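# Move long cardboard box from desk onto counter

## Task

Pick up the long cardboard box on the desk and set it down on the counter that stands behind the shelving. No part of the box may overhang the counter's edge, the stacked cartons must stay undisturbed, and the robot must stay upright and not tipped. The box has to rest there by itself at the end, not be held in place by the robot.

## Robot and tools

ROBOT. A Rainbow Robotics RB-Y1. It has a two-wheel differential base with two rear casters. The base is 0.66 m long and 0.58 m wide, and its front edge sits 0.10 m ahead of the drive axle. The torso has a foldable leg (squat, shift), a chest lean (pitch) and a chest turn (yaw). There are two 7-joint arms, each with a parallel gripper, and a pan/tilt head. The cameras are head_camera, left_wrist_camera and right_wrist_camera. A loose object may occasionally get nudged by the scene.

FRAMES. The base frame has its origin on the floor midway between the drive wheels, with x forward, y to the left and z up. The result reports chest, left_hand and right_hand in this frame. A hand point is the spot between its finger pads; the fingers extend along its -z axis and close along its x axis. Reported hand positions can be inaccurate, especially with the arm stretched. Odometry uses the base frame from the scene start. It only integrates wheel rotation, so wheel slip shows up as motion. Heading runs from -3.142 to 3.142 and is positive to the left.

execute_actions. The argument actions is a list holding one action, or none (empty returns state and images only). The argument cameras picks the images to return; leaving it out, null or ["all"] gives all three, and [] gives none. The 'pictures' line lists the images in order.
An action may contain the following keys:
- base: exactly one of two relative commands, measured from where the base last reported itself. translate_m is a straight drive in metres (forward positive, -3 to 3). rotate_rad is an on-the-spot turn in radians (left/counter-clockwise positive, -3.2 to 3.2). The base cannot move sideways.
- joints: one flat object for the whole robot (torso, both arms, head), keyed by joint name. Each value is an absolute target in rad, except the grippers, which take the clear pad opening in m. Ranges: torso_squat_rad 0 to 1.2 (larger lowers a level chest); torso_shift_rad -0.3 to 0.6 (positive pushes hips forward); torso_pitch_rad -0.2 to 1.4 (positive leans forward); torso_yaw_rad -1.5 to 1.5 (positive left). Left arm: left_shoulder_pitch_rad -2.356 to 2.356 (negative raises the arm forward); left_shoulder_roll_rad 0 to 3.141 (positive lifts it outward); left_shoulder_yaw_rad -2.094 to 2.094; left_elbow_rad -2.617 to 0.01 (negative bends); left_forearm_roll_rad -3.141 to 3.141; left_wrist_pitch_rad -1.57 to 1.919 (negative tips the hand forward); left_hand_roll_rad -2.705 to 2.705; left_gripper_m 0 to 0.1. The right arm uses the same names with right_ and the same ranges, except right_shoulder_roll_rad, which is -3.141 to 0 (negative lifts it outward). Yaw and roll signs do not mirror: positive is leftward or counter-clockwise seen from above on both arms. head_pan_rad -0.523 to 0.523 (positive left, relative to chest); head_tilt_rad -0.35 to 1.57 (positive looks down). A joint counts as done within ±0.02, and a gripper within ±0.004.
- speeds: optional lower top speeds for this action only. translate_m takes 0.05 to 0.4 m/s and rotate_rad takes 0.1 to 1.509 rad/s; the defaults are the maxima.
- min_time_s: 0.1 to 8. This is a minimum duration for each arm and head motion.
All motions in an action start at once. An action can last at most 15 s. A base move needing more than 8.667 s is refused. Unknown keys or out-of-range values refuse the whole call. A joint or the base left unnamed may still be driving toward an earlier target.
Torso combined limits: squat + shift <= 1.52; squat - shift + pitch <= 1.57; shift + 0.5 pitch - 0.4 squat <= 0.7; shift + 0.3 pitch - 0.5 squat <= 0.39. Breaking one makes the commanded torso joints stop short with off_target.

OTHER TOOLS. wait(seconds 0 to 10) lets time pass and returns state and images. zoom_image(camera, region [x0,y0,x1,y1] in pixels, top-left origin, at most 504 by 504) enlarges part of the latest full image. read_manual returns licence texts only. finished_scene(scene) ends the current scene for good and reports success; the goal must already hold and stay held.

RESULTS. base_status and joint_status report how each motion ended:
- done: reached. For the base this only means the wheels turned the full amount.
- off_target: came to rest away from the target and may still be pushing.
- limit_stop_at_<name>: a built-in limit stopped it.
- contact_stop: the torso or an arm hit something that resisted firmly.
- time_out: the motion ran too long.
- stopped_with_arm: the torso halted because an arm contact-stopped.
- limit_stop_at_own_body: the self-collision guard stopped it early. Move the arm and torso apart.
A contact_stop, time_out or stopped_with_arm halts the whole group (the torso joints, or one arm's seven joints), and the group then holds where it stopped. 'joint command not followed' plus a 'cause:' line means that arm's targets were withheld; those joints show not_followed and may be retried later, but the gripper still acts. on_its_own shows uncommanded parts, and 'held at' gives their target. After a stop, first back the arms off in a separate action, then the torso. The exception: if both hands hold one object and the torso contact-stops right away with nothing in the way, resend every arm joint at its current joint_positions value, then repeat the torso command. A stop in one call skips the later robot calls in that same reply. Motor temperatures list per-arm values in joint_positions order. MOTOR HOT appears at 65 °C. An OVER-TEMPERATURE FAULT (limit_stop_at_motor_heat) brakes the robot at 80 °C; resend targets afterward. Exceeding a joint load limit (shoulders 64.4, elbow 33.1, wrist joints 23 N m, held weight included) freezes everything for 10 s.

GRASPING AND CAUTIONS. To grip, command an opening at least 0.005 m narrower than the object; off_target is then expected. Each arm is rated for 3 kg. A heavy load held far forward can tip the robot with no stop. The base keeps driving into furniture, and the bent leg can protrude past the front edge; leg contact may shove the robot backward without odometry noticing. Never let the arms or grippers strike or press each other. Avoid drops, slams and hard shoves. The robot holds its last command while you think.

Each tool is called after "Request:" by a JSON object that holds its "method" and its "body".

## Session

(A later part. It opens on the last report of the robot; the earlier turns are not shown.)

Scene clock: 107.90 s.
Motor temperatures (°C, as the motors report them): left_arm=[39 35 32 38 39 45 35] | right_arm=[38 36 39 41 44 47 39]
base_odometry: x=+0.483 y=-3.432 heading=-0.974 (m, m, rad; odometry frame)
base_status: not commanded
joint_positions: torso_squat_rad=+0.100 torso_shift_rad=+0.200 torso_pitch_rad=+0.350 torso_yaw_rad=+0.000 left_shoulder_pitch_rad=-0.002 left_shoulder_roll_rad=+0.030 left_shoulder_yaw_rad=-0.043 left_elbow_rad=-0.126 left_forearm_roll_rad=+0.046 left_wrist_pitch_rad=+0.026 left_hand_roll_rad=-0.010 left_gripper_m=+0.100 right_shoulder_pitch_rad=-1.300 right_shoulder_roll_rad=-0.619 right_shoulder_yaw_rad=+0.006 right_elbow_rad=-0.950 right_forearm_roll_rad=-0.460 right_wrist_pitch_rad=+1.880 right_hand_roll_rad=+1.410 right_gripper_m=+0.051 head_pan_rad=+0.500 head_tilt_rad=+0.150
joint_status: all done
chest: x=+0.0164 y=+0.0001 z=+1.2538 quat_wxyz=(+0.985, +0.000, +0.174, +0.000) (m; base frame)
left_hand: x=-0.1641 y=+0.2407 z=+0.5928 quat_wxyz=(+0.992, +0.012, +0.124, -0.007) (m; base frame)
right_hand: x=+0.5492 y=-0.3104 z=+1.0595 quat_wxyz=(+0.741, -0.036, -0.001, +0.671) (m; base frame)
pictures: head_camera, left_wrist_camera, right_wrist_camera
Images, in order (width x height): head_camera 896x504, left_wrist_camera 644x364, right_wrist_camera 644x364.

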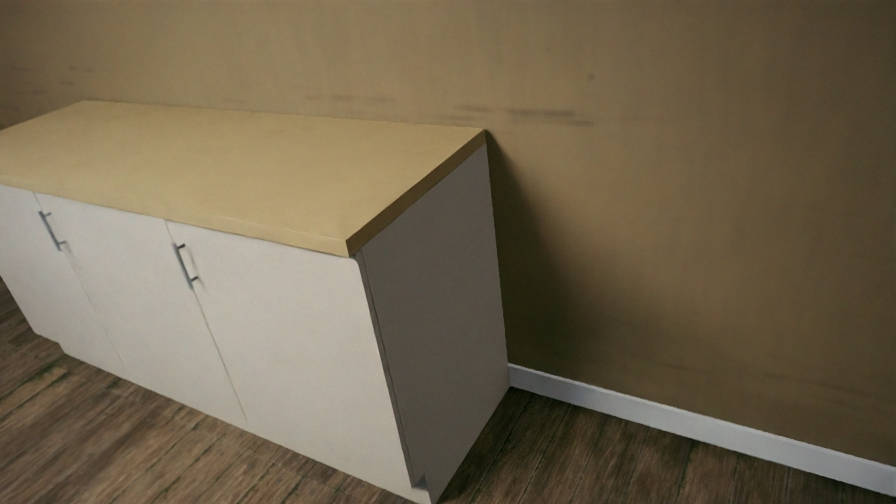

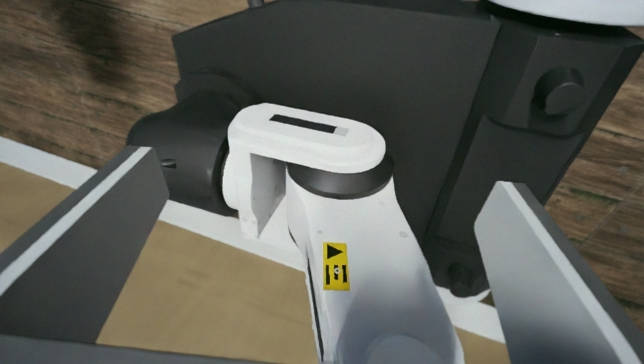

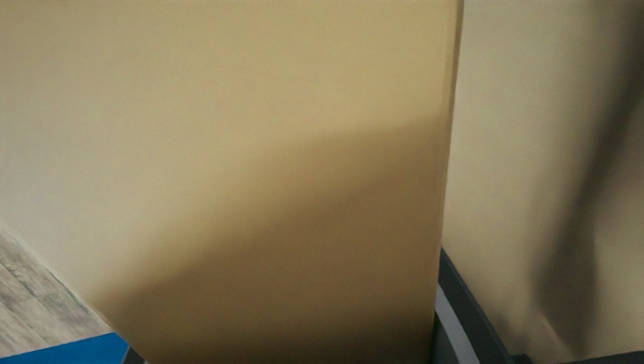

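Request:
{"method": "execute_actions", "body": {"actions": [{"base":{"rotate_rad":0.4},"speeds":{"rotate_rad":0.3}}], "cameras": []}}

Request:
{"method": "execute_actions", "body": {"actions": [{"base":{"translate_m":0.3},"speeds":{"translate_m":0.2}}], "cameras": []}}

Request:
{"method": "execute_actions", "body": {"actions": [{"base":{"rotate_rad":0.7},"speeds":{"rotate_rad":0.3},"joints":{"head_pan_rad":-0.3,"head_tilt_rad":0.15}}]}}

Scene clock: 110.43 s.
Motor temperatures (°C, as the motors report them): left_arm=[39 35 32 38 39 45 35] | right_arm=[38 36 39 41 44 47 39]
base_odometry: x=+0.483 y=-3.432 heading=-0.575 (m, m, rad; odometry frame)
base_status: done
joint_positions: torso_squat_rad=+0.100 torso_shift_rad=+0.200 torso_pitch_rad=+0.350 torso_yaw_rad=+0.000 left_shoulder_pitch_rad=-0.002 left_shoulder_roll_rad=+0.030 left_shoulder_yaw_rad=-0.043 left_elbow_rad=-0.126 left_forearm_roll_rad=+0.046 left_wrist_pitch_rad=+0.026 left_hand_roll_rad=-0.010 left_gripper_m=+0.100 right_shoulder_pitch_rad=-1.300 right_shoulder_roll_rad=-0.619 right_shoulder_yaw_rad=+0.006 right_elbow_rad=-0.950 right_forearm_roll_rad=-0.460 right_wrist_pitch_rad=+1.880 right_hand_roll_rad=+1.410 right_gripper_m=+0.051 head_pan_rad=+0.500 head_tilt_rad=+0.150
joint_status: not commanded
chest: x=+0.0164 y=+0.0001 z=+1.2538 quat_wxyz=(+0.985, +0.000, +0.174, +0.000) (m; base frame)
left_hand: x=-0.1641 y=+0.2407 z=+0.5928 quat_wxyz=(+0.992, +0.012, +0.124, -0.007) (m; base frame)
right_hand: x=+0.5491 y=-0.3104 z=+1.0594 quat_wxyz=(+0.741, -0.036, -0.001, +0.670) (m; base frame)
pictures: none
No camera images: the call's "cameras" was empty. Leave "cameras" out to get every camera's image.

Scene clock: 112.93 s.
Motor temperatures (°C, as the motors report them): left_arm=[39 35 32 38 39 45 35] | right_arm=[38 36 39 41 44 47 39]
base_odometry: x=+0.734 y=-3.595 heading=-0.575 (m, m, rad; odometry frame)
base_status: done
joint_positions: torso_squat_rad=+0.100 torso_shift_rad=+0.200 torso_pitch_rad=+0.350 torso_yaw_rad=+0.000 left_shoulder_pitch_rad=-0.002 left_shoulder_roll_rad=+0.030 left_shoulder_yaw_rad=-0.043 left_elbow_rad=-0.126 left_forearm_roll_rad=+0.046 left_wrist_pitch_rad=+0.026 left_hand_roll_rad=-0.010 left_gripper_m=+0.100 right_shoulder_pitch_rad=-1.300 right_shoulder_roll_rad=-0.619 right_shoulder_yaw_rad=+0.006 right_elbow_rad=-0.950 right_forearm_roll_rad=-0.460 right_wrist_pitch_rad=+1.880 right_hand_roll_rad=+1.410 right_gripper_m=+0.051 head_pan_rad=+0.500 head_tilt_rad=+0.150
joint_status: not commanded
chest: x=+0.0165 y=+0.0001 z=+1.2538 quat_wxyz=(+0.985, +0.000, +0.174, +0.000) (m; base frame)
left_hand: x=-0.1640 y=+0.2407 z=+0.5928 quat_wxyz=(+0.992, +0.012, +0.124, -0.007) (m; base frame)
right_hand: x=+0.5491 y=-0.3105 z=+1.0592 quat_wxyz=(+0.741, -0.036, -0.001, +0.670) (m; base frame)
pictures: none
No camera images: the call's "cameras" was empty. Leave "cameras" out to get every camera's image.

Scene clock: 116.20 s.
Motor temperatures (°C, as the motors report them): left_arm=[39 35 32 38 39 45 35] | right_arm=[38 36 39 41 44 47 39]
base_odometry: x=+0.734 y=-3.595 heading=+0.124 (m, m, rad; odometry frame)
base_status: done
joint_positions: torso_squat_rad=+0.100 torso_shift_rad=+0.200 torso_pitch_rad=+0.350 torso_yaw_rad=+0.000 left_shoulder_pitch_rad=-0.002 left_shoulder_roll_rad=+0.030 left_shoulder_yaw_rad=-0.043 left_elbow_rad=-0.126 left_forearm_roll_rad=+0.046 left_wrist_pitch_rad=+0.026 left_hand_roll_rad=-0.010 left_gripper_m=+0.100 right_shoulder_pitch_rad=-1.300 right_shoulder_roll_rad=-0.619 right_shoulder_yaw_rad=+0.006 right_elbow_rad=-0.950 right_forearm_roll_rad=-0.460 right_wrist_pitch_rad=+1.880 right_hand_roll_rad=+1.410 right_gripper_m=+0.051 head_pan_rad=-0.300 head_tilt_rad=+0.150
joint_status: all done
chest: x=+0.0165 y=+0.0001 z=+1.2538 quat_wxyz=(+0.985, +0.000, +0.174, +0.000) (m; base frame)
left_hand: x=-0.1640 y=+0.2407 z=+0.5928 quat_wxyz=(+0.992, +0.012, +0.124, -0.007) (m; base frame)
right_hand: x=+0.5491 y=-0.3105 z=+1.0592 quat_wxyz=(+0.741, -0.036, -0.001, +0.670) (m; base frame)
pictures: head_camera, left_wrist_camera, right_wrist_camera
Images, in order (width x height): head_camera 896x504, left_wrist_camera 644x364, right_wrist_camera 644x364.

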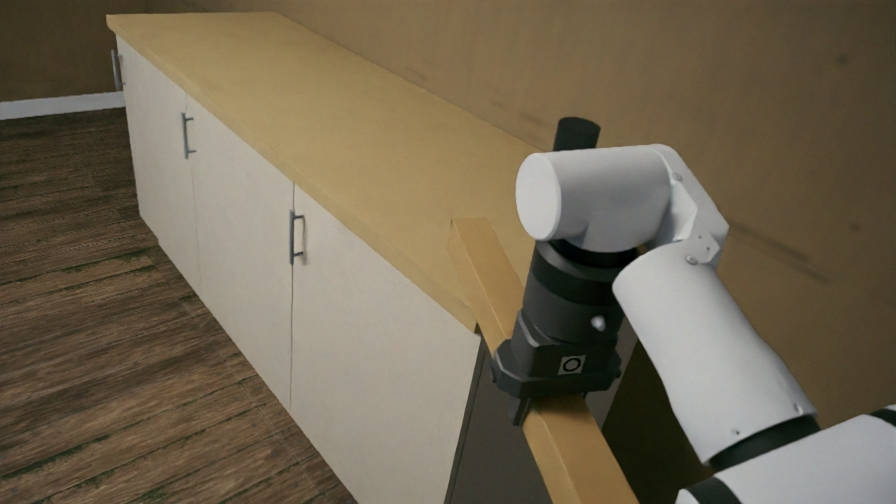

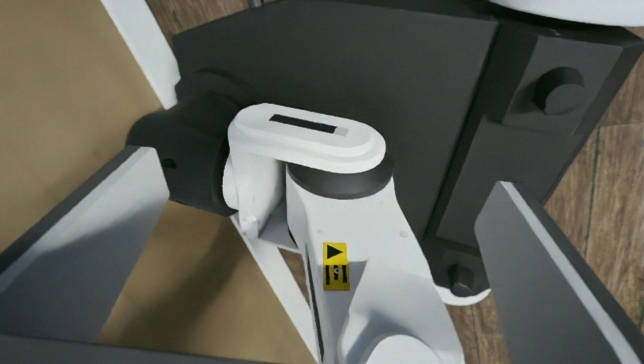

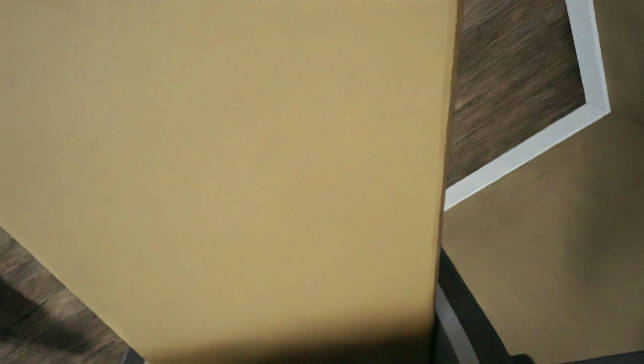

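Request:
{"method": "execute_actions", "body": {"actions": [{"base":{"rotate_rad":0.3},"speeds":{"rotate_rad":0.3}}], "cameras": []}}

Request:
{"method": "execute_actions", "body": {"actions": [{"base":{"translate_m":0.55},"speeds":{"translate_m":0.2}}], "cameras": ["head_camera"]}}

Request:
{"method": "execute_actions", "body": {"actions": [{"base":{"rotate_rad":-0.3},"speeds":{"rotate_rad":0.3},"joints":{"head_tilt_rad":0.3}}], "cameras": ["head_camera"]}}

Scene clock: 118.37 s.
Motor temperatures (°C, as the motors report them): left_arm=[39 35 32 38 39 45 35] | right_arm=[38 36 39 41 44 47 39]
base_odometry: x=+0.734 y=-3.595 heading=+0.424 (m, m, rad; odometry frame)
base_status: done
joint_positions: torso_squat_rad=+0.100 torso_shift_rad=+0.200 torso_pitch_rad=+0.350 torso_yaw_rad=+0.000 left_shoulder_pitch_rad=-0.002 left_shoulder_roll_rad=+0.030 left_shoulder_yaw_rad=-0.043 left_elbow_rad=-0.126 left_forearm_roll_rad=+0.046 left_wrist_pitch_rad=+0.026 left_hand_roll_rad=-0.010 left_gripper_m=+0.100 right_shoulder_pitch_rad=-1.300 right_shoulder_roll_rad=-0.619 right_shoulder_yaw_rad=+0.006 right_elbow_rad=-0.950 right_forearm_roll_rad=-0.460 right_wrist_pitch_rad=+1.880 right_hand_roll_rad=+1.410 right_gripper_m=+0.051 head_pan_rad=-0.300 head_tilt_rad=+0.150
joint_status: not commanded
chest: x=+0.0165 y=+0.0001 z=+1.2538 quat_wxyz=(+0.985, +0.000, +0.174, +0.000) (m; base frame)
left_hand: x=-0.1640 y=+0.2407 z=+0.5928 quat_wxyz=(+0.992, +0.012, +0.124, -0.007) (m; base frame)
right_hand: x=+0.5491 y=-0.3105 z=+1.0592 quat_wxyz=(+0.741, -0.036, -0.001, +0.670) (m; base frame)
pictures: none
No camera images: the call's "cameras" was empty. Leave "cameras" out to get every camera's image.

Scene clock: 122.00 s.
Motor temperatures (°C, as the motors report them): left_arm=[39 35 32 38 39 45 35] | right_arm=[38 36 39 41 44 47 39]
base_odometry: x=+1.235 y=-3.369 heading=+0.424 (m, m, rad; odometry frame)
base_status: done
joint_positions: torso_squat_rad=+0.100 torso_shift_rad=+0.200 torso_pitch_rad=+0.350 torso_yaw_rad=+0.000 left_shoulder_pitch_rad=-0.002 left_shoulder_roll_rad=+0.030 left_shoulder_yaw_rad=-0.043 left_elbow_rad=-0.126 left_forearm_roll_rad=+0.046 left_wrist_pitch_rad=+0.026 left_hand_roll_rad=-0.010 left_gripper_m=+0.100 right_shoulder_pitch_rad=-1.300 right_shoulder_roll_rad=-0.619 right_shoulder_yaw_rad=+0.006 right_elbow_rad=-0.950 right_forearm_roll_rad=-0.460 right_wrist_pitch_rad=+1.880 right_hand_roll_rad=+1.410 right_gripper_m=+0.051 head_pan_rad=-0.300 head_tilt_rad=+0.150
joint_status: not commanded
chest: x=+0.0165 y=+0.0001 z=+1.2538 quat_wxyz=(+0.985, +0.000, +0.174, +0.000) (m; base frame)
left_hand: x=-0.1640 y=+0.2407 z=+0.5928 quat_wxyz=(+0.992, +0.012, +0.124, -0.007) (m; base frame)
right_hand: x=+0.5491 y=-0.3105 z=+1.0592 quat_wxyz=(+0.741, -0.036, -0.001, +0.670) (m; base frame)
pictures: head_camera
Images, in order (width x height): head_camera 896x504.

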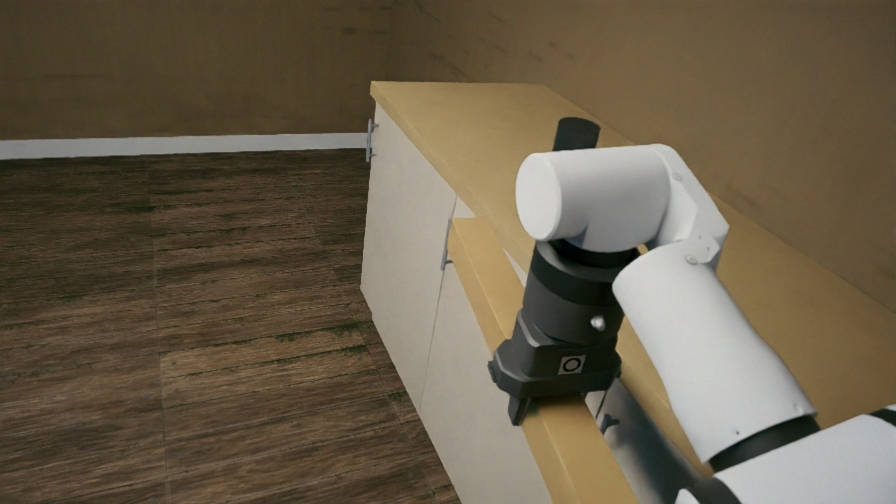

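Scene clock: 123.93 s.
Motor temperatures (°C, as the motors report them): left_arm=[39 35 32 38 39 45 35] | right_arm=[38 36 39 41 44 47 39]
base_odometry: x=+1.235 y=-3.369 heading=+0.125 (m, m, rad; odometry frame)
base_status: done
joint_positions: torso_squat_rad=+0.100 torso_shift_rad=+0.200 torso_pitch_rad=+0.350 torso_yaw_rad=+0.000 left_shoulder_pitch_rad=-0.002 left_shoulder_roll_rad=+0.030 left_shoulder_yaw_rad=-0.043 left_elbow_rad=-0.126 left_forearm_roll_rad=+0.046 left_wrist_pitch_rad=+0.026 left_hand_roll_rad=-0.010 left_gripper_m=+0.100 right_shoulder_pitch_rad=-1.300 right_shoulder_roll_rad=-0.619 right_shoulder_yaw_rad=+0.006 right_elbow_rad=-0.950 right_forearm_roll_rad=-0.460 right_wrist_pitch_rad=+1.880 right_hand_roll_rad=+1.410 right_gripper_m=+0.051 head_pan_rad=-0.300 head_tilt_rad=+0.300
joint_status: all done
chest: x=+0.0165 y=+0.0001 z=+1.2538 quat_wxyz=(+0.985, +0.000, +0.174, +0.000) (m; base frame)
left_hand: x=-0.1640 y=+0.2407 z=+0.5928 quat_wxyz=(+0.992, +0.012, +0.124, -0.007) (m; base frame)
right_hand: x=+0.5491 y=-0.3105 z=+1.0592 quat_wxyz=(+0.741, -0.036, -0.001, +0.670) (m; base frame)
pictures: head_camera
Images, in order (width x height): head_camera 896x504.

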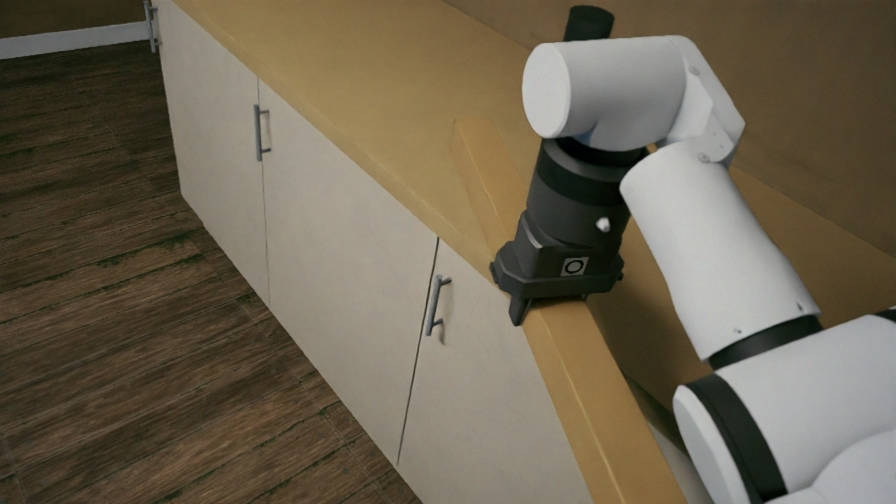

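Request:
{"method": "execute_actions", "body": {"actions": [{"base":{"translate_m":0.3},"speeds":{"translate_m":0.15},"joints":{"right_hand_roll_rad":1.6,"right_shoulder_roll_rad":-0.9,"right_forearm_roll_rad":-0.72,"head_pan_rad":-0.5},"min_time_s":2.5}]}}

Scene clock: 126.97 s.
Motor temperatures (°C, as the motors report them): left_arm=[39 35 32 38 39 45 35] | right_arm=[38 36 39 41 44 47 39]
base_odometry: x=+1.533 y=-3.332 heading=+0.125 (m, m, rad; odometry frame)
base_status: done
joint_positions: torso_squat_rad=+0.100 torso_shift_rad=+0.200 torso_pitch_rad=+0.350 torso_yaw_rad=+0.000 left_shoulder_pitch_rad=-0.002 left_shoulder_roll_rad=+0.030 left_shoulder_yaw_rad=-0.043 left_elbow_rad=-0.126 left_forearm_roll_rad=+0.046 left_wrist_pitch_rad=+0.026 left_hand_roll_rad=-0.010 left_gripper_m=+0.100 right_shoulder_pitch_rad=-1.300 right_shoulder_roll_rad=-0.900 right_shoulder_yaw_rad=+0.006 right_elbow_rad=-0.950 right_forearm_roll_rad=-0.720 right_wrist_pitch_rad=+1.880 right_hand_roll_rad=+1.600 right_gripper_m=+0.051 head_pan_rad=-0.500 head_tilt_rad=+0.300
joint_status: all done
chest: x=+0.0165 y=+0.0001 z=+1.2538 quat_wxyz=(+0.985, +0.000, +0.174, +0.000) (m; base frame)
left_hand: x=-0.1640 y=+0.2407 z=+0.5928 quat_wxyz=(+0.992, +0.012, +0.124, -0.007) (m; base frame)
right_hand: x=+0.5422 y=-0.3980 z=+1.1262 quat_wxyz=(+0.715, -0.042, -0.056, +0.696) (m; base frame)
pictures: head_camera, left_wrist_camera, right_wrist_camera
Images, in order (width x height): head_camera 896x504, left_wrist_camera 644x364, right_wrist_camera 644x364.

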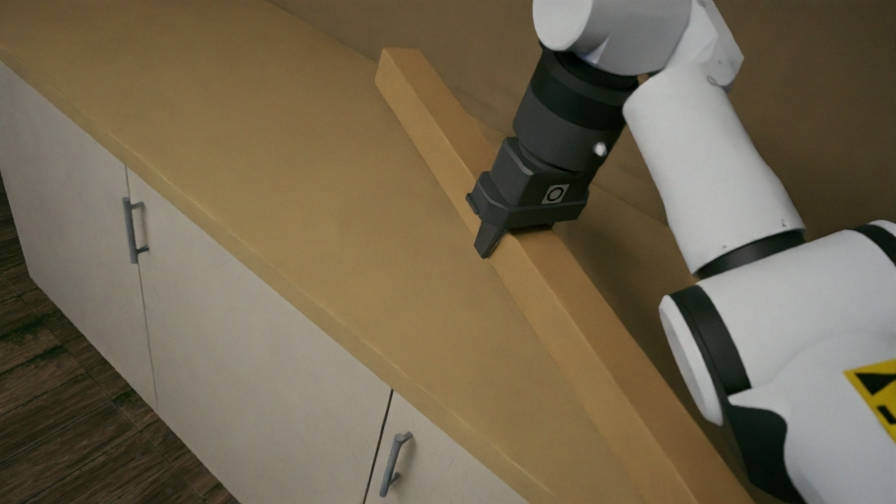

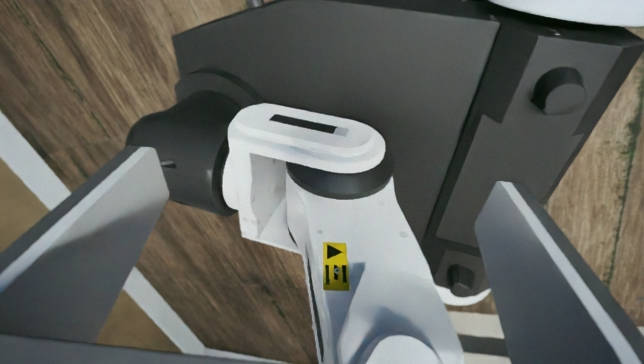

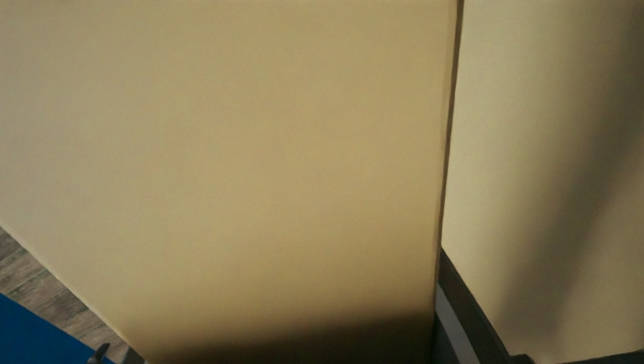

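Request:
{"method": "execute_actions", "body": {"actions": [{"joints":{"right_hand_roll_rad":1.93,"right_elbow_rad":-0.85,"right_wrist_pitch_rad":1.91},"min_time_s":1.5}]}}

Scene clock: 128.87 s.
Motor temperatures (°C, as the motors report them): left_arm=[39 35 32 38 39 45 35] | right_arm=[38 36 39 41 44 47 39]
base_odometry: x=+1.533 y=-3.332 heading=+0.125 (m, m, rad; odometry frame)
base_status: not commanded
joint_positions: torso_squat_rad=+0.100 torso_shift_rad=+0.200 torso_pitch_rad=+0.350 torso_yaw_rad=+0.000 left_shoulder_pitch_rad=-0.002 left_shoulder_roll_rad=+0.030 left_shoulder_yaw_rad=-0.043 left_elbow_rad=-0.126 left_forearm_roll_rad=+0.046 left_wrist_pitch_rad=+0.026 left_hand_roll_rad=-0.010 left_gripper_m=+0.100 right_shoulder_pitch_rad=-1.300 right_shoulder_roll_rad=-0.900 right_shoulder_yaw_rad=+0.006 right_elbow_rad=-0.850 right_forearm_roll_rad=-0.720 right_wrist_pitch_rad=+1.910 right_hand_roll_rad=+1.930 right_gripper_m=+0.051 head_pan_rad=-0.500 head_tilt_rad=+0.300
joint_status: all done
chest: x=+0.0165 y=+0.0001 z=+1.2538 quat_wxyz=(+0.985, +0.000, +0.174, +0.000) (m; base frame)
left_hand: x=-0.1640 y=+0.2407 z=+0.5928 quat_wxyz=(+0.992, +0.012, +0.124, -0.007) (m; base frame)
right_hand: x=+0.5220 y=-0.4075 z=+1.1049 quat_wxyz=(+0.615, +0.001, -0.030, +0.788) (m; base frame)
pictures: head_camera, left_wrist_camera, right_wrist_camera
Images, in order (width x height): head_camera 896x504, left_wrist_camera 644x364, right_wrist_camera 644x364.

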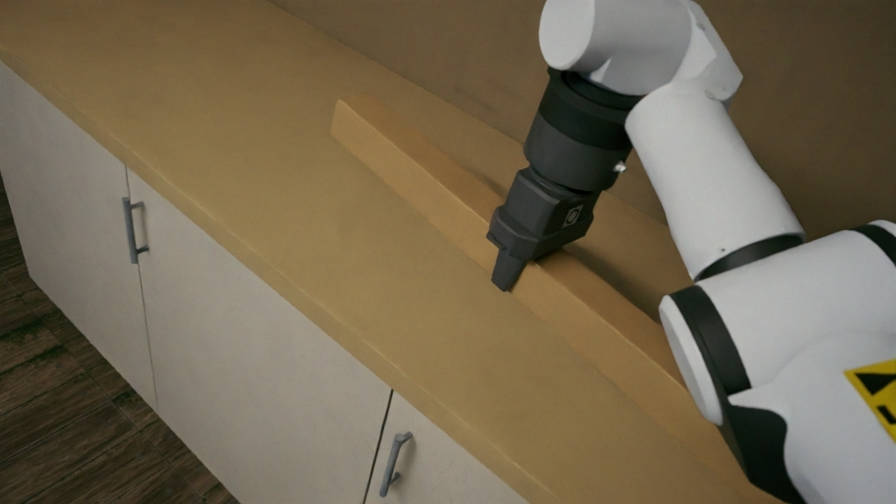

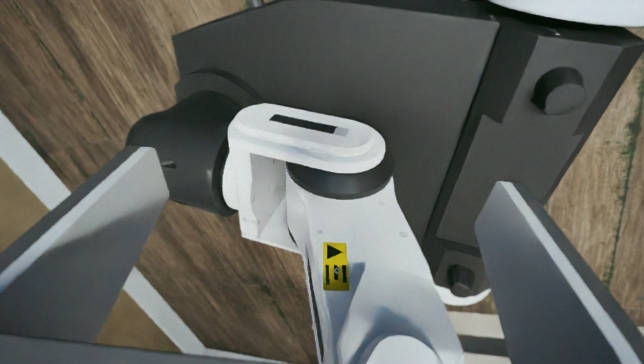

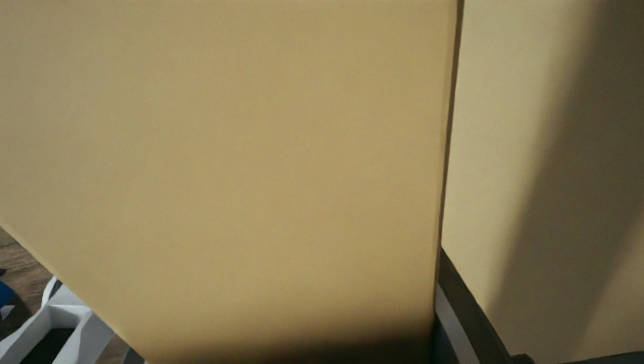

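Request:
{"method": "execute_actions", "body": {"actions": [{"joints":{"torso_yaw_rad":-0.22,"right_hand_roll_rad":2.13},"min_time_s":1.5}], "cameras": []}}

Request:
{"method": "execute_actions", "body": {"actions": [{"joints":{"torso_squat_rad":0.5,"head_tilt_rad":0.45}}]}}

Scene clock: 130.80 s.
Motor temperatures (°C, as the motors report them): left_arm=[39 35 32 38 39 45 35] | right_arm=[38 36 39 41 44 47 39]
base_odometry: x=+1.533 y=-3.332 heading=+0.125 (m, m, rad; odometry frame)
base_status: not commanded
joint_positions: torso_squat_rad=+0.100 torso_shift_rad=+0.200 torso_pitch_rad=+0.350 torso_yaw_rad=-0.220 left_shoulder_pitch_rad=-0.002 left_shoulder_roll_rad=+0.030 left_shoulder_yaw_rad=-0.043 left_elbow_rad=-0.126 left_forearm_roll_rad=+0.046 left_wrist_pitch_rad=+0.026 left_hand_roll_rad=-0.010 left_gripper_m=+0.100 right_shoulder_pitch_rad=-1.300 right_shoulder_roll_rad=-0.900 right_shoulder_yaw_rad=+0.006 right_elbow_rad=-0.850 right_forearm_roll_rad=-0.720 right_wrist_pitch_rad=+1.910 right_hand_roll_rad=+2.130 right_gripper_m=+0.051 head_pan_rad=-0.500 head_tilt_rad=+0.300
joint_status: all done
chest: x=+0.0164 y=+0.0001 z=+1.2538 quat_wxyz=(+0.979, -0.019, +0.173, -0.108) (m; base frame)
left_hand: x=-0.1160 y=+0.2224 z=+0.5752 quat_wxyz=(+0.986, -0.013, +0.121, -0.114) (m; base frame)
right_hand: x=+0.4264 y=-0.5127 z=+1.1398 quat_wxyz=(+0.618, -0.025, +0.002, +0.786) (m; base frame)
pictures: none
No camera images: the call's "cameras" was empty. Leave "cameras" out to get every camera's image.

Scene clock: 133.00 s.
Motor temperatures (°C, as the motors report them): left_arm=[39 35 32 38 39 45 35] | right_arm=[38 36 39 41 44 47 39]
base_odometry: x=+1.533 y=-3.332 heading=+0.125 (m, m, rad; odometry frame)
base_status: not commanded
joint_positions: torso_squat_rad=+0.500 torso_shift_rad=+0.200 torso_pitch_rad=+0.350 torso_yaw_rad=-0.220 left_shoulder_pitch_rad=-0.002 left_shoulder_roll_rad=+0.030 left_shoulder_yaw_rad=-0.043 left_elbow_rad=-0.126 left_forearm_roll_rad=+0.046 left_wrist_pitch_rad=+0.026 left_hand_roll_rad=-0.010 left_gripper_m=+0.100 right_shoulder_pitch_rad=-1.300 right_shoulder_roll_rad=-0.900 right_shoulder_yaw_rad=+0.006 right_elbow_rad=-0.850 right_forearm_roll_rad=-0.720 right_wrist_pitch_rad=+1.910 right_hand_roll_rad=+2.130 right_gripper_m=+0.051 head_pan_rad=-0.500 head_tilt_rad=+0.450
joint_status: all done
chest: x=+0.0001 y=+0.0001 z=+1.1732 quat_wxyz=(+0.979, -0.019, +0.173, -0.108) (m; base frame)
left_hand: x=-0.1323 y=+0.2224 z=+0.4947 quat_wxyz=(+0.986, -0.013, +0.121, -0.114) (m; base frame)
right_hand: x=+0.4100 y=-0.5127 z=+1.0593 quat_wxyz=(+0.618, -0.025, +0.002, +0.786) (m; base frame)
pictures: head_camera, left_wrist_camera, right_wrist_camera
Images, in order (width x height): head_camera 896x504, left_wrist_camera 644x364, right_wrist_camera 644x364.

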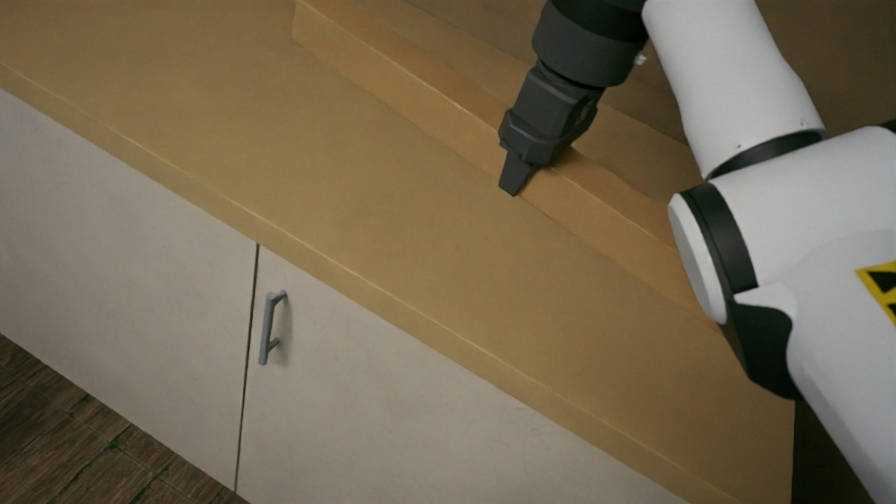

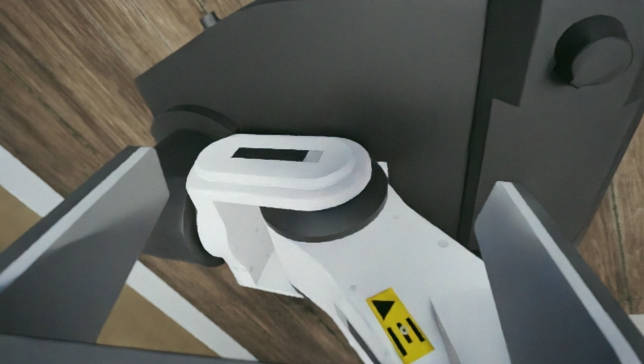

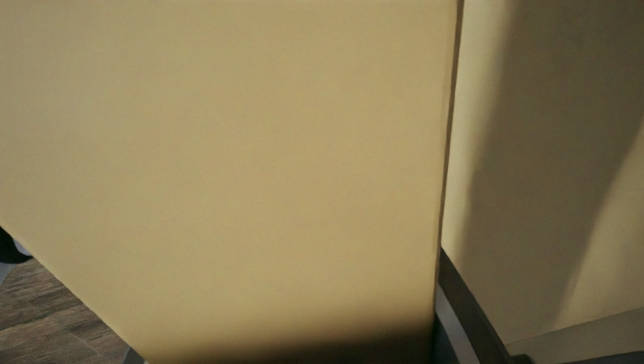

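Request:
{"method": "execute_actions", "body": {"actions": [{"base":{"rotate_rad":0.3},"speeds":{"rotate_rad":0.2},"joints":{"torso_yaw_rad":-0.52},"min_time_s":2}], "cameras": []}}

Request:
{"method": "execute_actions", "body": {"actions": [{"base":{"translate_m":0.35},"speeds":{"translate_m":0.15}}]}}

action 0: "min_time_s" has no arm or head joint beside it: it slows only arm and head motions. Command such a joint too, or leave it out

Scene clock: 136.50 s.
Motor temperatures (°C, as the motors report them): left_arm=[39 35 32 38 39 45 35] | right_arm=[38 36 39 41 44 47 39]
base_odometry: x=+1.880 y=-3.288 heading=+0.125 (m, m, rad; odometry frame)
base_status: done
joint_positions: torso_squat_rad=+0.500 torso_shift_rad=+0.200 torso_pitch_rad=+0.350 torso_yaw_rad=-0.220 left_shoulder_pitch_rad=-0.002 left_shoulder_roll_rad=+0.030 left_shoulder_yaw_rad=-0.043 left_elbow_rad=-0.126 left_forearm_roll_rad=+0.046 left_wrist_pitch_rad=+0.026 left_hand_roll_rad=-0.010 left_gripper_m=+0.100 right_shoulder_pitch_rad=-1.300 right_shoulder_roll_rad=-0.900 right_shoulder_yaw_rad=+0.006 right_elbow_rad=-0.850 right_forearm_roll_rad=-0.720 right_wrist_pitch_rad=+1.910 right_hand_roll_rad=+2.130 right_gripper_m=+0.051 head_pan_rad=-0.500 head_tilt_rad=+0.450
joint_status: not commanded
chest: x=+0.0002 y=+0.0001 z=+1.1732 quat_wxyz=(+0.979, -0.019, +0.173, -0.108) (m; base frame)
left_hand: x=-0.1323 y=+0.2224 z=+0.4947 quat_wxyz=(+0.986, -0.013, +0.122, -0.114) (m; base frame)
right_hand: x=+0.4101 y=-0.5127 z=+1.0592 quat_wxyz=(+0.618, -0.025, +0.002, +0.786) (m; base frame)
pictures: head_camera, left_wrist_camera, right_wrist_camera
Images, in order (width x height): head_camera 896x504, left_wrist_camera 644x364, right_wrist_camera 644x364.

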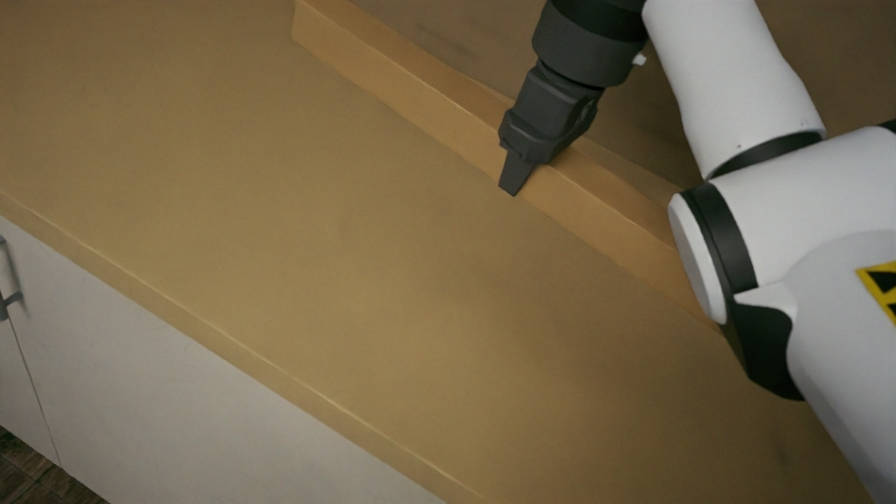

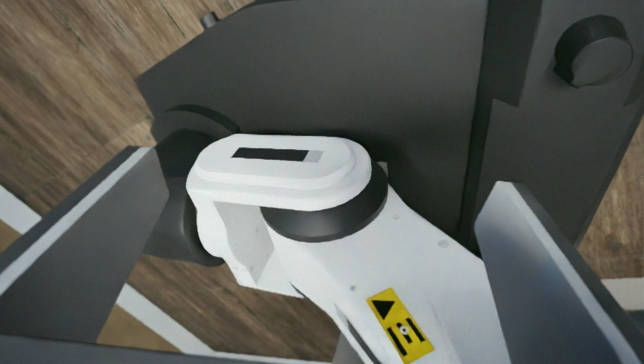

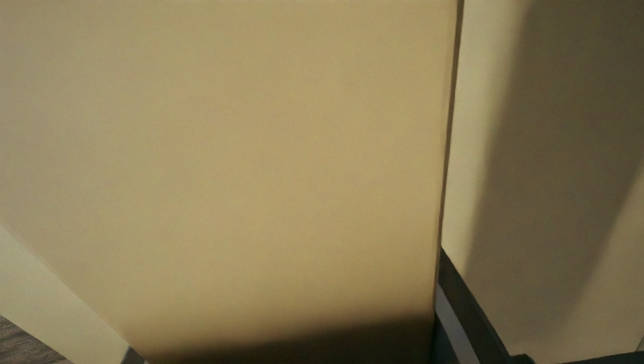

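Request:
{"method": "execute_actions", "body": {"actions": [{"joints":{"torso_squat_rad":0.72}}]}}

Scene clock: 138.17 s.
Motor temperatures (°C, as the motors report them): left_arm=[39 35 32 38 39 45 35] | right_arm=[38 36 39 41 44 47 39]
base_odometry: x=+1.880 y=-3.288 heading=+0.125 (m, m, rad; odometry frame)
base_status: not commanded
joint_positions: torso_squat_rad=+0.720 torso_shift_rad=+0.200 torso_pitch_rad=+0.350 torso_yaw_rad=-0.220 left_shoulder_pitch_rad=-0.002 left_shoulder_roll_rad=+0.030 left_shoulder_yaw_rad=-0.043 left_elbow_rad=-0.126 left_forearm_roll_rad=+0.046 left_wrist_pitch_rad=+0.026 left_hand_roll_rad=-0.010 left_gripper_m=+0.100 right_shoulder_pitch_rad=-1.300 right_shoulder_roll_rad=-0.900 right_shoulder_yaw_rad=+0.006 right_elbow_rad=-0.850 right_forearm_roll_rad=-0.720 right_wrist_pitch_rad=+1.910 right_hand_roll_rad=+2.130 right_gripper_m=+0.051 head_pan_rad=-0.500 head_tilt_rad=+0.450
joint_status: all done
chest: x=-0.0174 y=+0.0001 z=+1.0870 quat_wxyz=(+0.979, -0.019, +0.173, -0.108) (m; base frame)
left_hand: x=-0.1498 y=+0.2224 z=+0.4084 quat_wxyz=(+0.986, -0.013, +0.121, -0.114) (m; base frame)
right_hand: x=+0.3926 y=-0.5127 z=+0.9730 quat_wxyz=(+0.618, -0.025, +0.002, +0.786) (m; base frame)
pictures: head_camera, left_wrist_camera, right_wrist_camera
Images, in order (width x height): head_camera 896x504, left_wrist_camera 644x364, right_wrist_camera 644x364.

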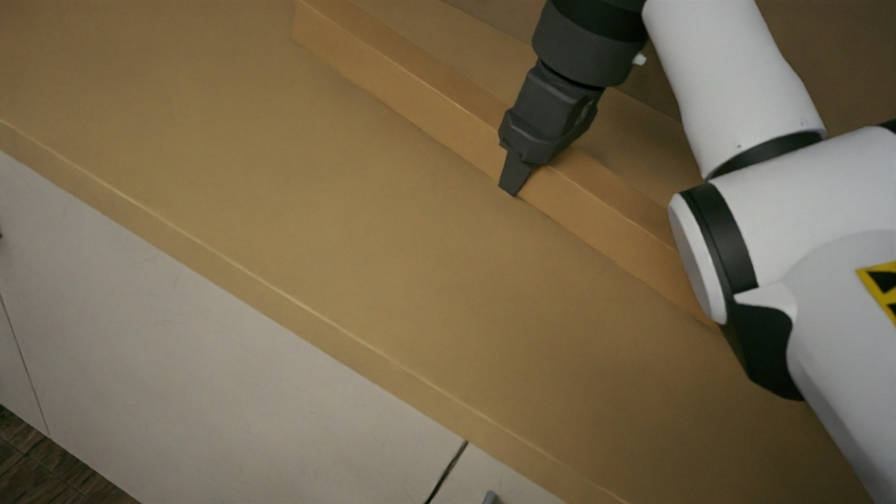

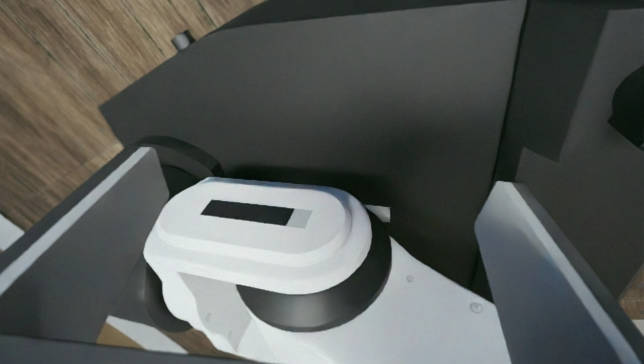

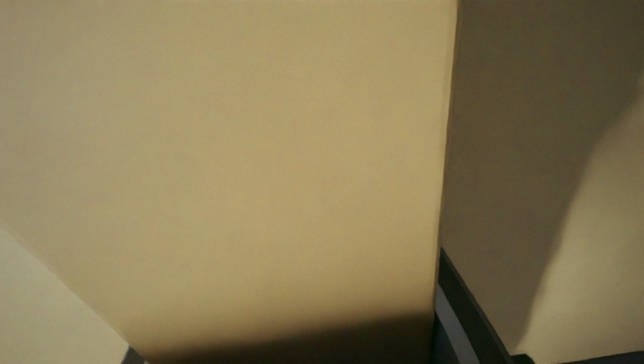

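Request:
{"method": "execute_actions", "body": {"actions": [{"joints":{"torso_squat_rad":0.81,"left_elbow_rad":-0.9}}]}}

Scene clock: 139.63 s.
Motor temperatures (°C, as the motors report them): left_arm=[39 35 32 38 39 45 35] | right_arm=[38 36 39 41 44 47 39]
base_odometry: x=+1.880 y=-3.288 heading=+0.125 (m, m, rad; odometry frame)
base_status: not commanded
joint_positions: torso_squat_rad=+0.786 torso_shift_rad=+0.198 torso_pitch_rad=+0.344 torso_yaw_rad=-0.221 left_shoulder_pitch_rad=-0.003 left_shoulder_roll_rad=+0.030 left_shoulder_yaw_rad=-0.043 left_elbow_rad=-0.900 left_forearm_roll_rad=+0.046 left_wrist_pitch_rad=+0.026 left_hand_roll_rad=-0.010 left_gripper_m=+0.100 right_shoulder_pitch_rad=-1.306 right_shoulder_roll_rad=-0.904 right_shoulder_yaw_rad=+0.004 right_elbow_rad=-0.853 right_forearm_roll_rad=-0.720 right_wrist_pitch_rad=+1.910 right_hand_roll_rad=+2.130 right_gripper_m=+0.051 head_pan_rad=-0.500 head_tilt_rad=+0.450
joint_status: torso_squat_rad contact_stop (moved +0.066 of +0.090); the others done
on_its_own: torso_squat_rad is held at +0.786, not at your +0.810, since a contact_stop
chest: x=-0.0262 y=+0.0008 z=+1.0567 quat_wxyz=(+0.979, -0.020, +0.170, -0.108) (m; base frame)
left_hand: x=+0.1999 y=+0.1303 z=+0.4159 quat_wxyz=(+0.958, -0.069, -0.261, -0.100) (m; base frame)
right_hand: x=+0.3861 y=-0.5127 z=+0.9502 quat_wxyz=(+0.617, -0.033, -0.001, +0.786) (m; base frame)
pictures: head_camera, left_wrist_camera, right_wrist_camera
Images, in order (width x height): head_camera 896x504, left_wrist_camera 644x364, right_wrist_camera 644x364.

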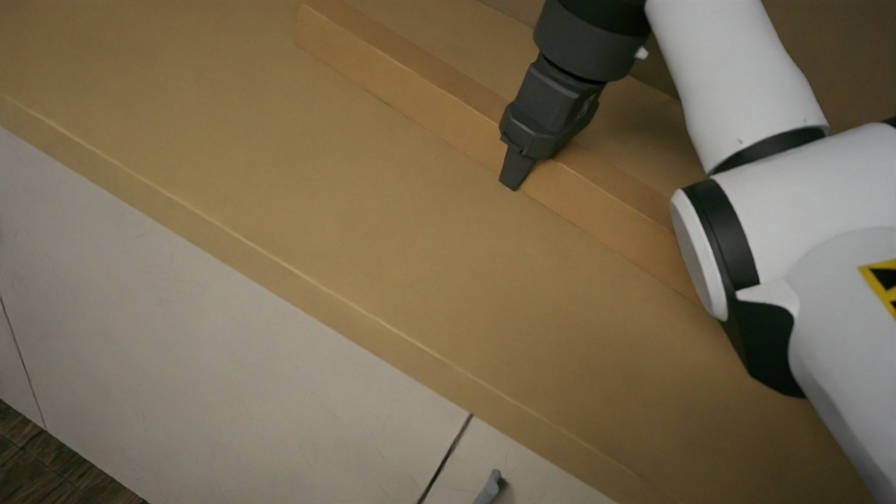

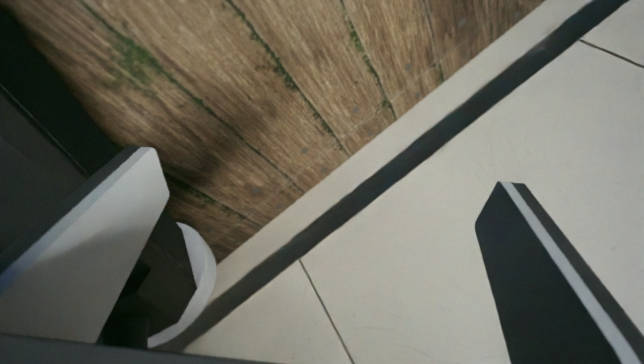

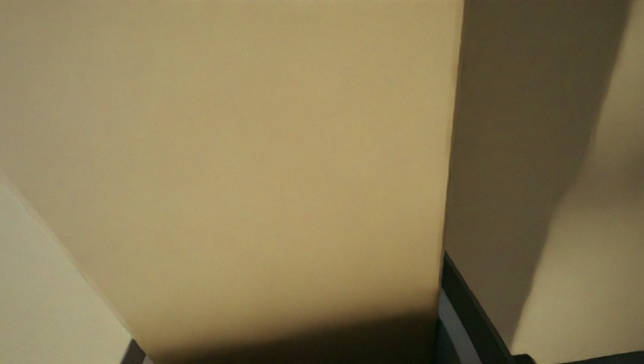

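Down. Release and rise.

Request:
{"method": "execute_actions", "body": {"actions": [{"joints":{"right_gripper_m":0.1}}], "cameras": []}}

Request:
{"method": "execute_actions", "body": {"actions": [{"joints":{"torso_squat_rad":0.3,"torso_shift_rad":0.2,"torso_pitch_rad":0.35,"torso_yaw_rad":-0.22}}]}}

Scene clock: 140.90 s.
Motor temperatures (°C, as the motors report them): left_arm=[39 35 32 38 39 45 35] | right_arm=[38 36 39 41 44 47 39]
base_odometry: x=+1.880 y=-3.288 heading=+0.125 (m, m, rad; odometry frame)
base_status: not commanded
joint_positions: torso_squat_rad=+0.786 torso_shift_rad=+0.198 torso_pitch_rad=+0.344 torso_yaw_rad=-0.221 left_shoulder_pitch_rad=-0.003 left_shoulder_roll_rad=+0.030 left_shoulder_yaw_rad=-0.043 left_elbow_rad=-0.900 left_forearm_roll_rad=+0.046 left_wrist_pitch_rad=+0.026 left_hand_roll_rad=-0.010 left_gripper_m=+0.100 right_shoulder_pitch_rad=-1.306 right_shoulder_roll_rad=-0.905 right_shoulder_yaw_rad=+0.003 right_elbow_rad=-0.853 right_forearm_roll_rad=-0.720 right_wrist_pitch_rad=+1.910 right_hand_roll_rad=+2.130 right_gripper_m=+0.099 head_pan_rad=-0.500 head_tilt_rad=+0.450
joint_status: all done
on_its_own: torso_squat_rad is held at +0.786, not at your +0.810, since a contact_stop
chest: x=-0.0263 y=+0.0008 z=+1.0567 quat_wxyz=(+0.979, -0.020, +0.170, -0.109) (m; base frame)
left_hand: x=+0.2000 y=+0.1303 z=+0.4160 quat_wxyz=(+0.958, -0.069, -0.261, -0.100) (m; base frame)
right_hand: x=+0.3857 y=-0.5135 z=+0.9509 quat_wxyz=(+0.618, -0.033, -0.001, +0.786) (m; base frame)
pictures: none
No camera images: the call's "cameras" was empty. Leave "cameras" out to get every camera's image.

Scene clock: 143.40 s.
Motor temperatures (°C, as the motors report them): left_arm=[39 35 32 38 39 45 35] | right_arm=[38 36 39 41 44 47 39]
base_odometry: x=+1.880 y=-3.288 heading=+0.125 (m, m, rad; odometry frame)
base_status: not commanded
joint_positions: torso_squat_rad=+0.300 torso_shift_rad=+0.200 torso_pitch_rad=+0.350 torso_yaw_rad=-0.220 left_shoulder_pitch_rad=-0.003 left_shoulder_roll_rad=+0.030 left_shoulder_yaw_rad=-0.043 left_elbow_rad=-0.900 left_forearm_roll_rad=+0.046 left_wrist_pitch_rad=+0.026 left_hand_roll_rad=-0.010 left_gripper_m=+0.100 right_shoulder_pitch_rad=-1.300 right_shoulder_roll_rad=-0.900 right_shoulder_yaw_rad=+0.005 right_elbow_rad=-0.850 right_forearm_roll_rad=-0.720 right_wrist_pitch_rad=+1.910 right_hand_roll_rad=+2.130 right_gripper_m=+0.100 head_pan_rad=-0.500 head_tilt_rad=+0.450
joint_status: all done
chest: x=+0.0110 y=+0.0002 z=+1.2266 quat_wxyz=(+0.979, -0.019, +0.173, -0.108) (m; base frame)
left_hand: x=+0.2334 y=+0.1308 z=+0.5847 quat_wxyz=(+0.959, -0.068, -0.258, -0.099) (m; base frame)
right_hand: x=+0.4210 y=-0.5127 z=+1.1130 quat_wxyz=(+0.618, -0.026, +0.002, +0.786) (m; base frame)
pictures: head_camera, left_wrist_camera, right_wrist_camera
Images, in order (width x height): head_camera 896x504, left_wrist_camera 644x364, right_wrist_camera 644x364.

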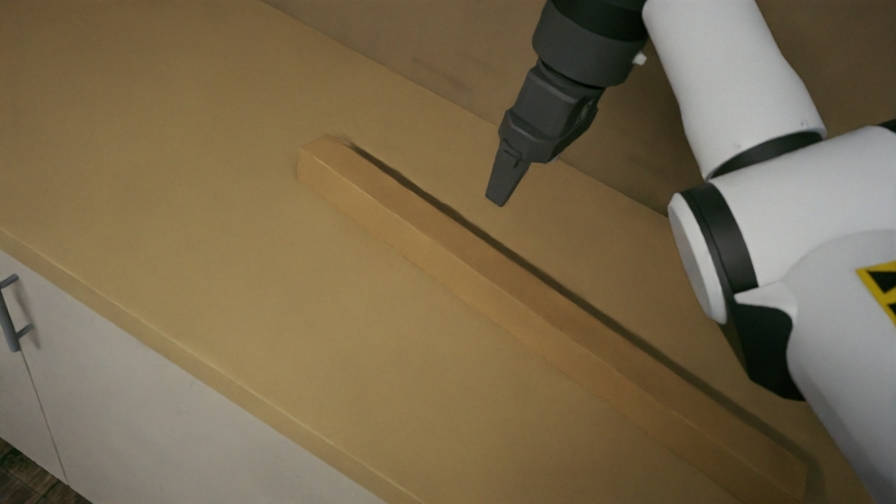

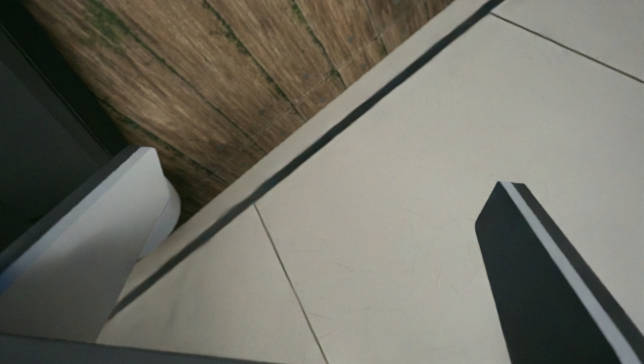

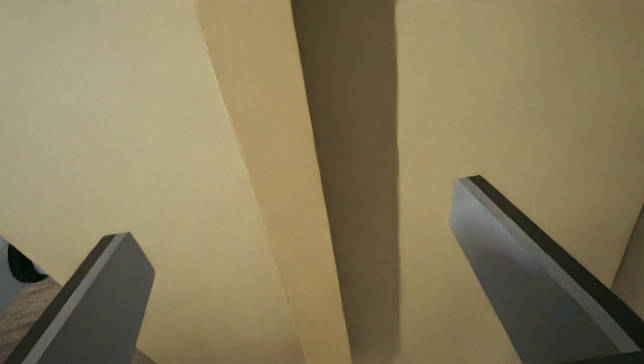

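Request:
{"method": "execute_actions", "body": {"actions": [{"joints":{"head_tilt_rad":0.85}}], "cameras": ["head_camera"]}}

Scene clock: 144.37 s.
Motor temperatures (°C, as the motors report them): left_arm=[39 35 32 38 39 45 35] | right_arm=[38 36 39 41 44 47 39]
base_odometry: x=+1.880 y=-3.288 heading=+0.125 (m, m, rad; odometry frame)
base_status: not commanded
joint_positions: torso_squat_rad=+0.300 torso_shift_rad=+0.200 torso_pitch_rad=+0.350 torso_yaw_rad=-0.220 left_shoulder_pitch_rad=-0.003 left_shoulder_roll_rad=+0.030 left_shoulder_yaw_rad=-0.043 left_elbow_rad=-0.900 left_forearm_roll_rad=+0.046 left_wrist_pitch_rad=+0.026 left_hand_roll_rad=-0.010 left_gripper_m=+0.100 right_shoulder_pitch_rad=-1.300 right_shoulder_roll_rad=-0.900 right_shoulder_yaw_rad=+0.005 right_elbow_rad=-0.850 right_forearm_roll_rad=-0.720 right_wrist_pitch_rad=+1.910 right_hand_roll_rad=+2.130 right_gripper_m=+0.100 head_pan_rad=-0.500 head_tilt_rad=+0.850
joint_status: all done
chest: x=+0.0110 y=+0.0002 z=+1.2266 quat_wxyz=(+0.979, -0.019, +0.173, -0.108) (m; base frame)
left_hand: x=+0.2334 y=+0.1308 z=+0.5847 quat_wxyz=(+0.959, -0.068, -0.258, -0.099) (m; base frame)
right_hand: x=+0.4210 y=-0.5127 z=+1.1130 quat_wxyz=(+0.618, -0.026, +0.002, +0.786) (m; base frame)
pictures: head_camera
Images, in order (width x height): head_camera 896x504.

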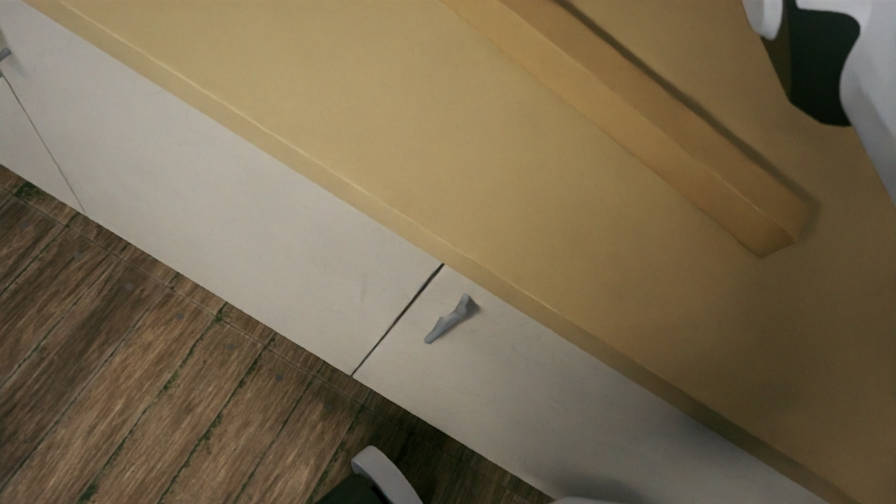

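Request:
{"method": "finished_scene", "body": {"scene": 1}}

The scene is finished: the task was done.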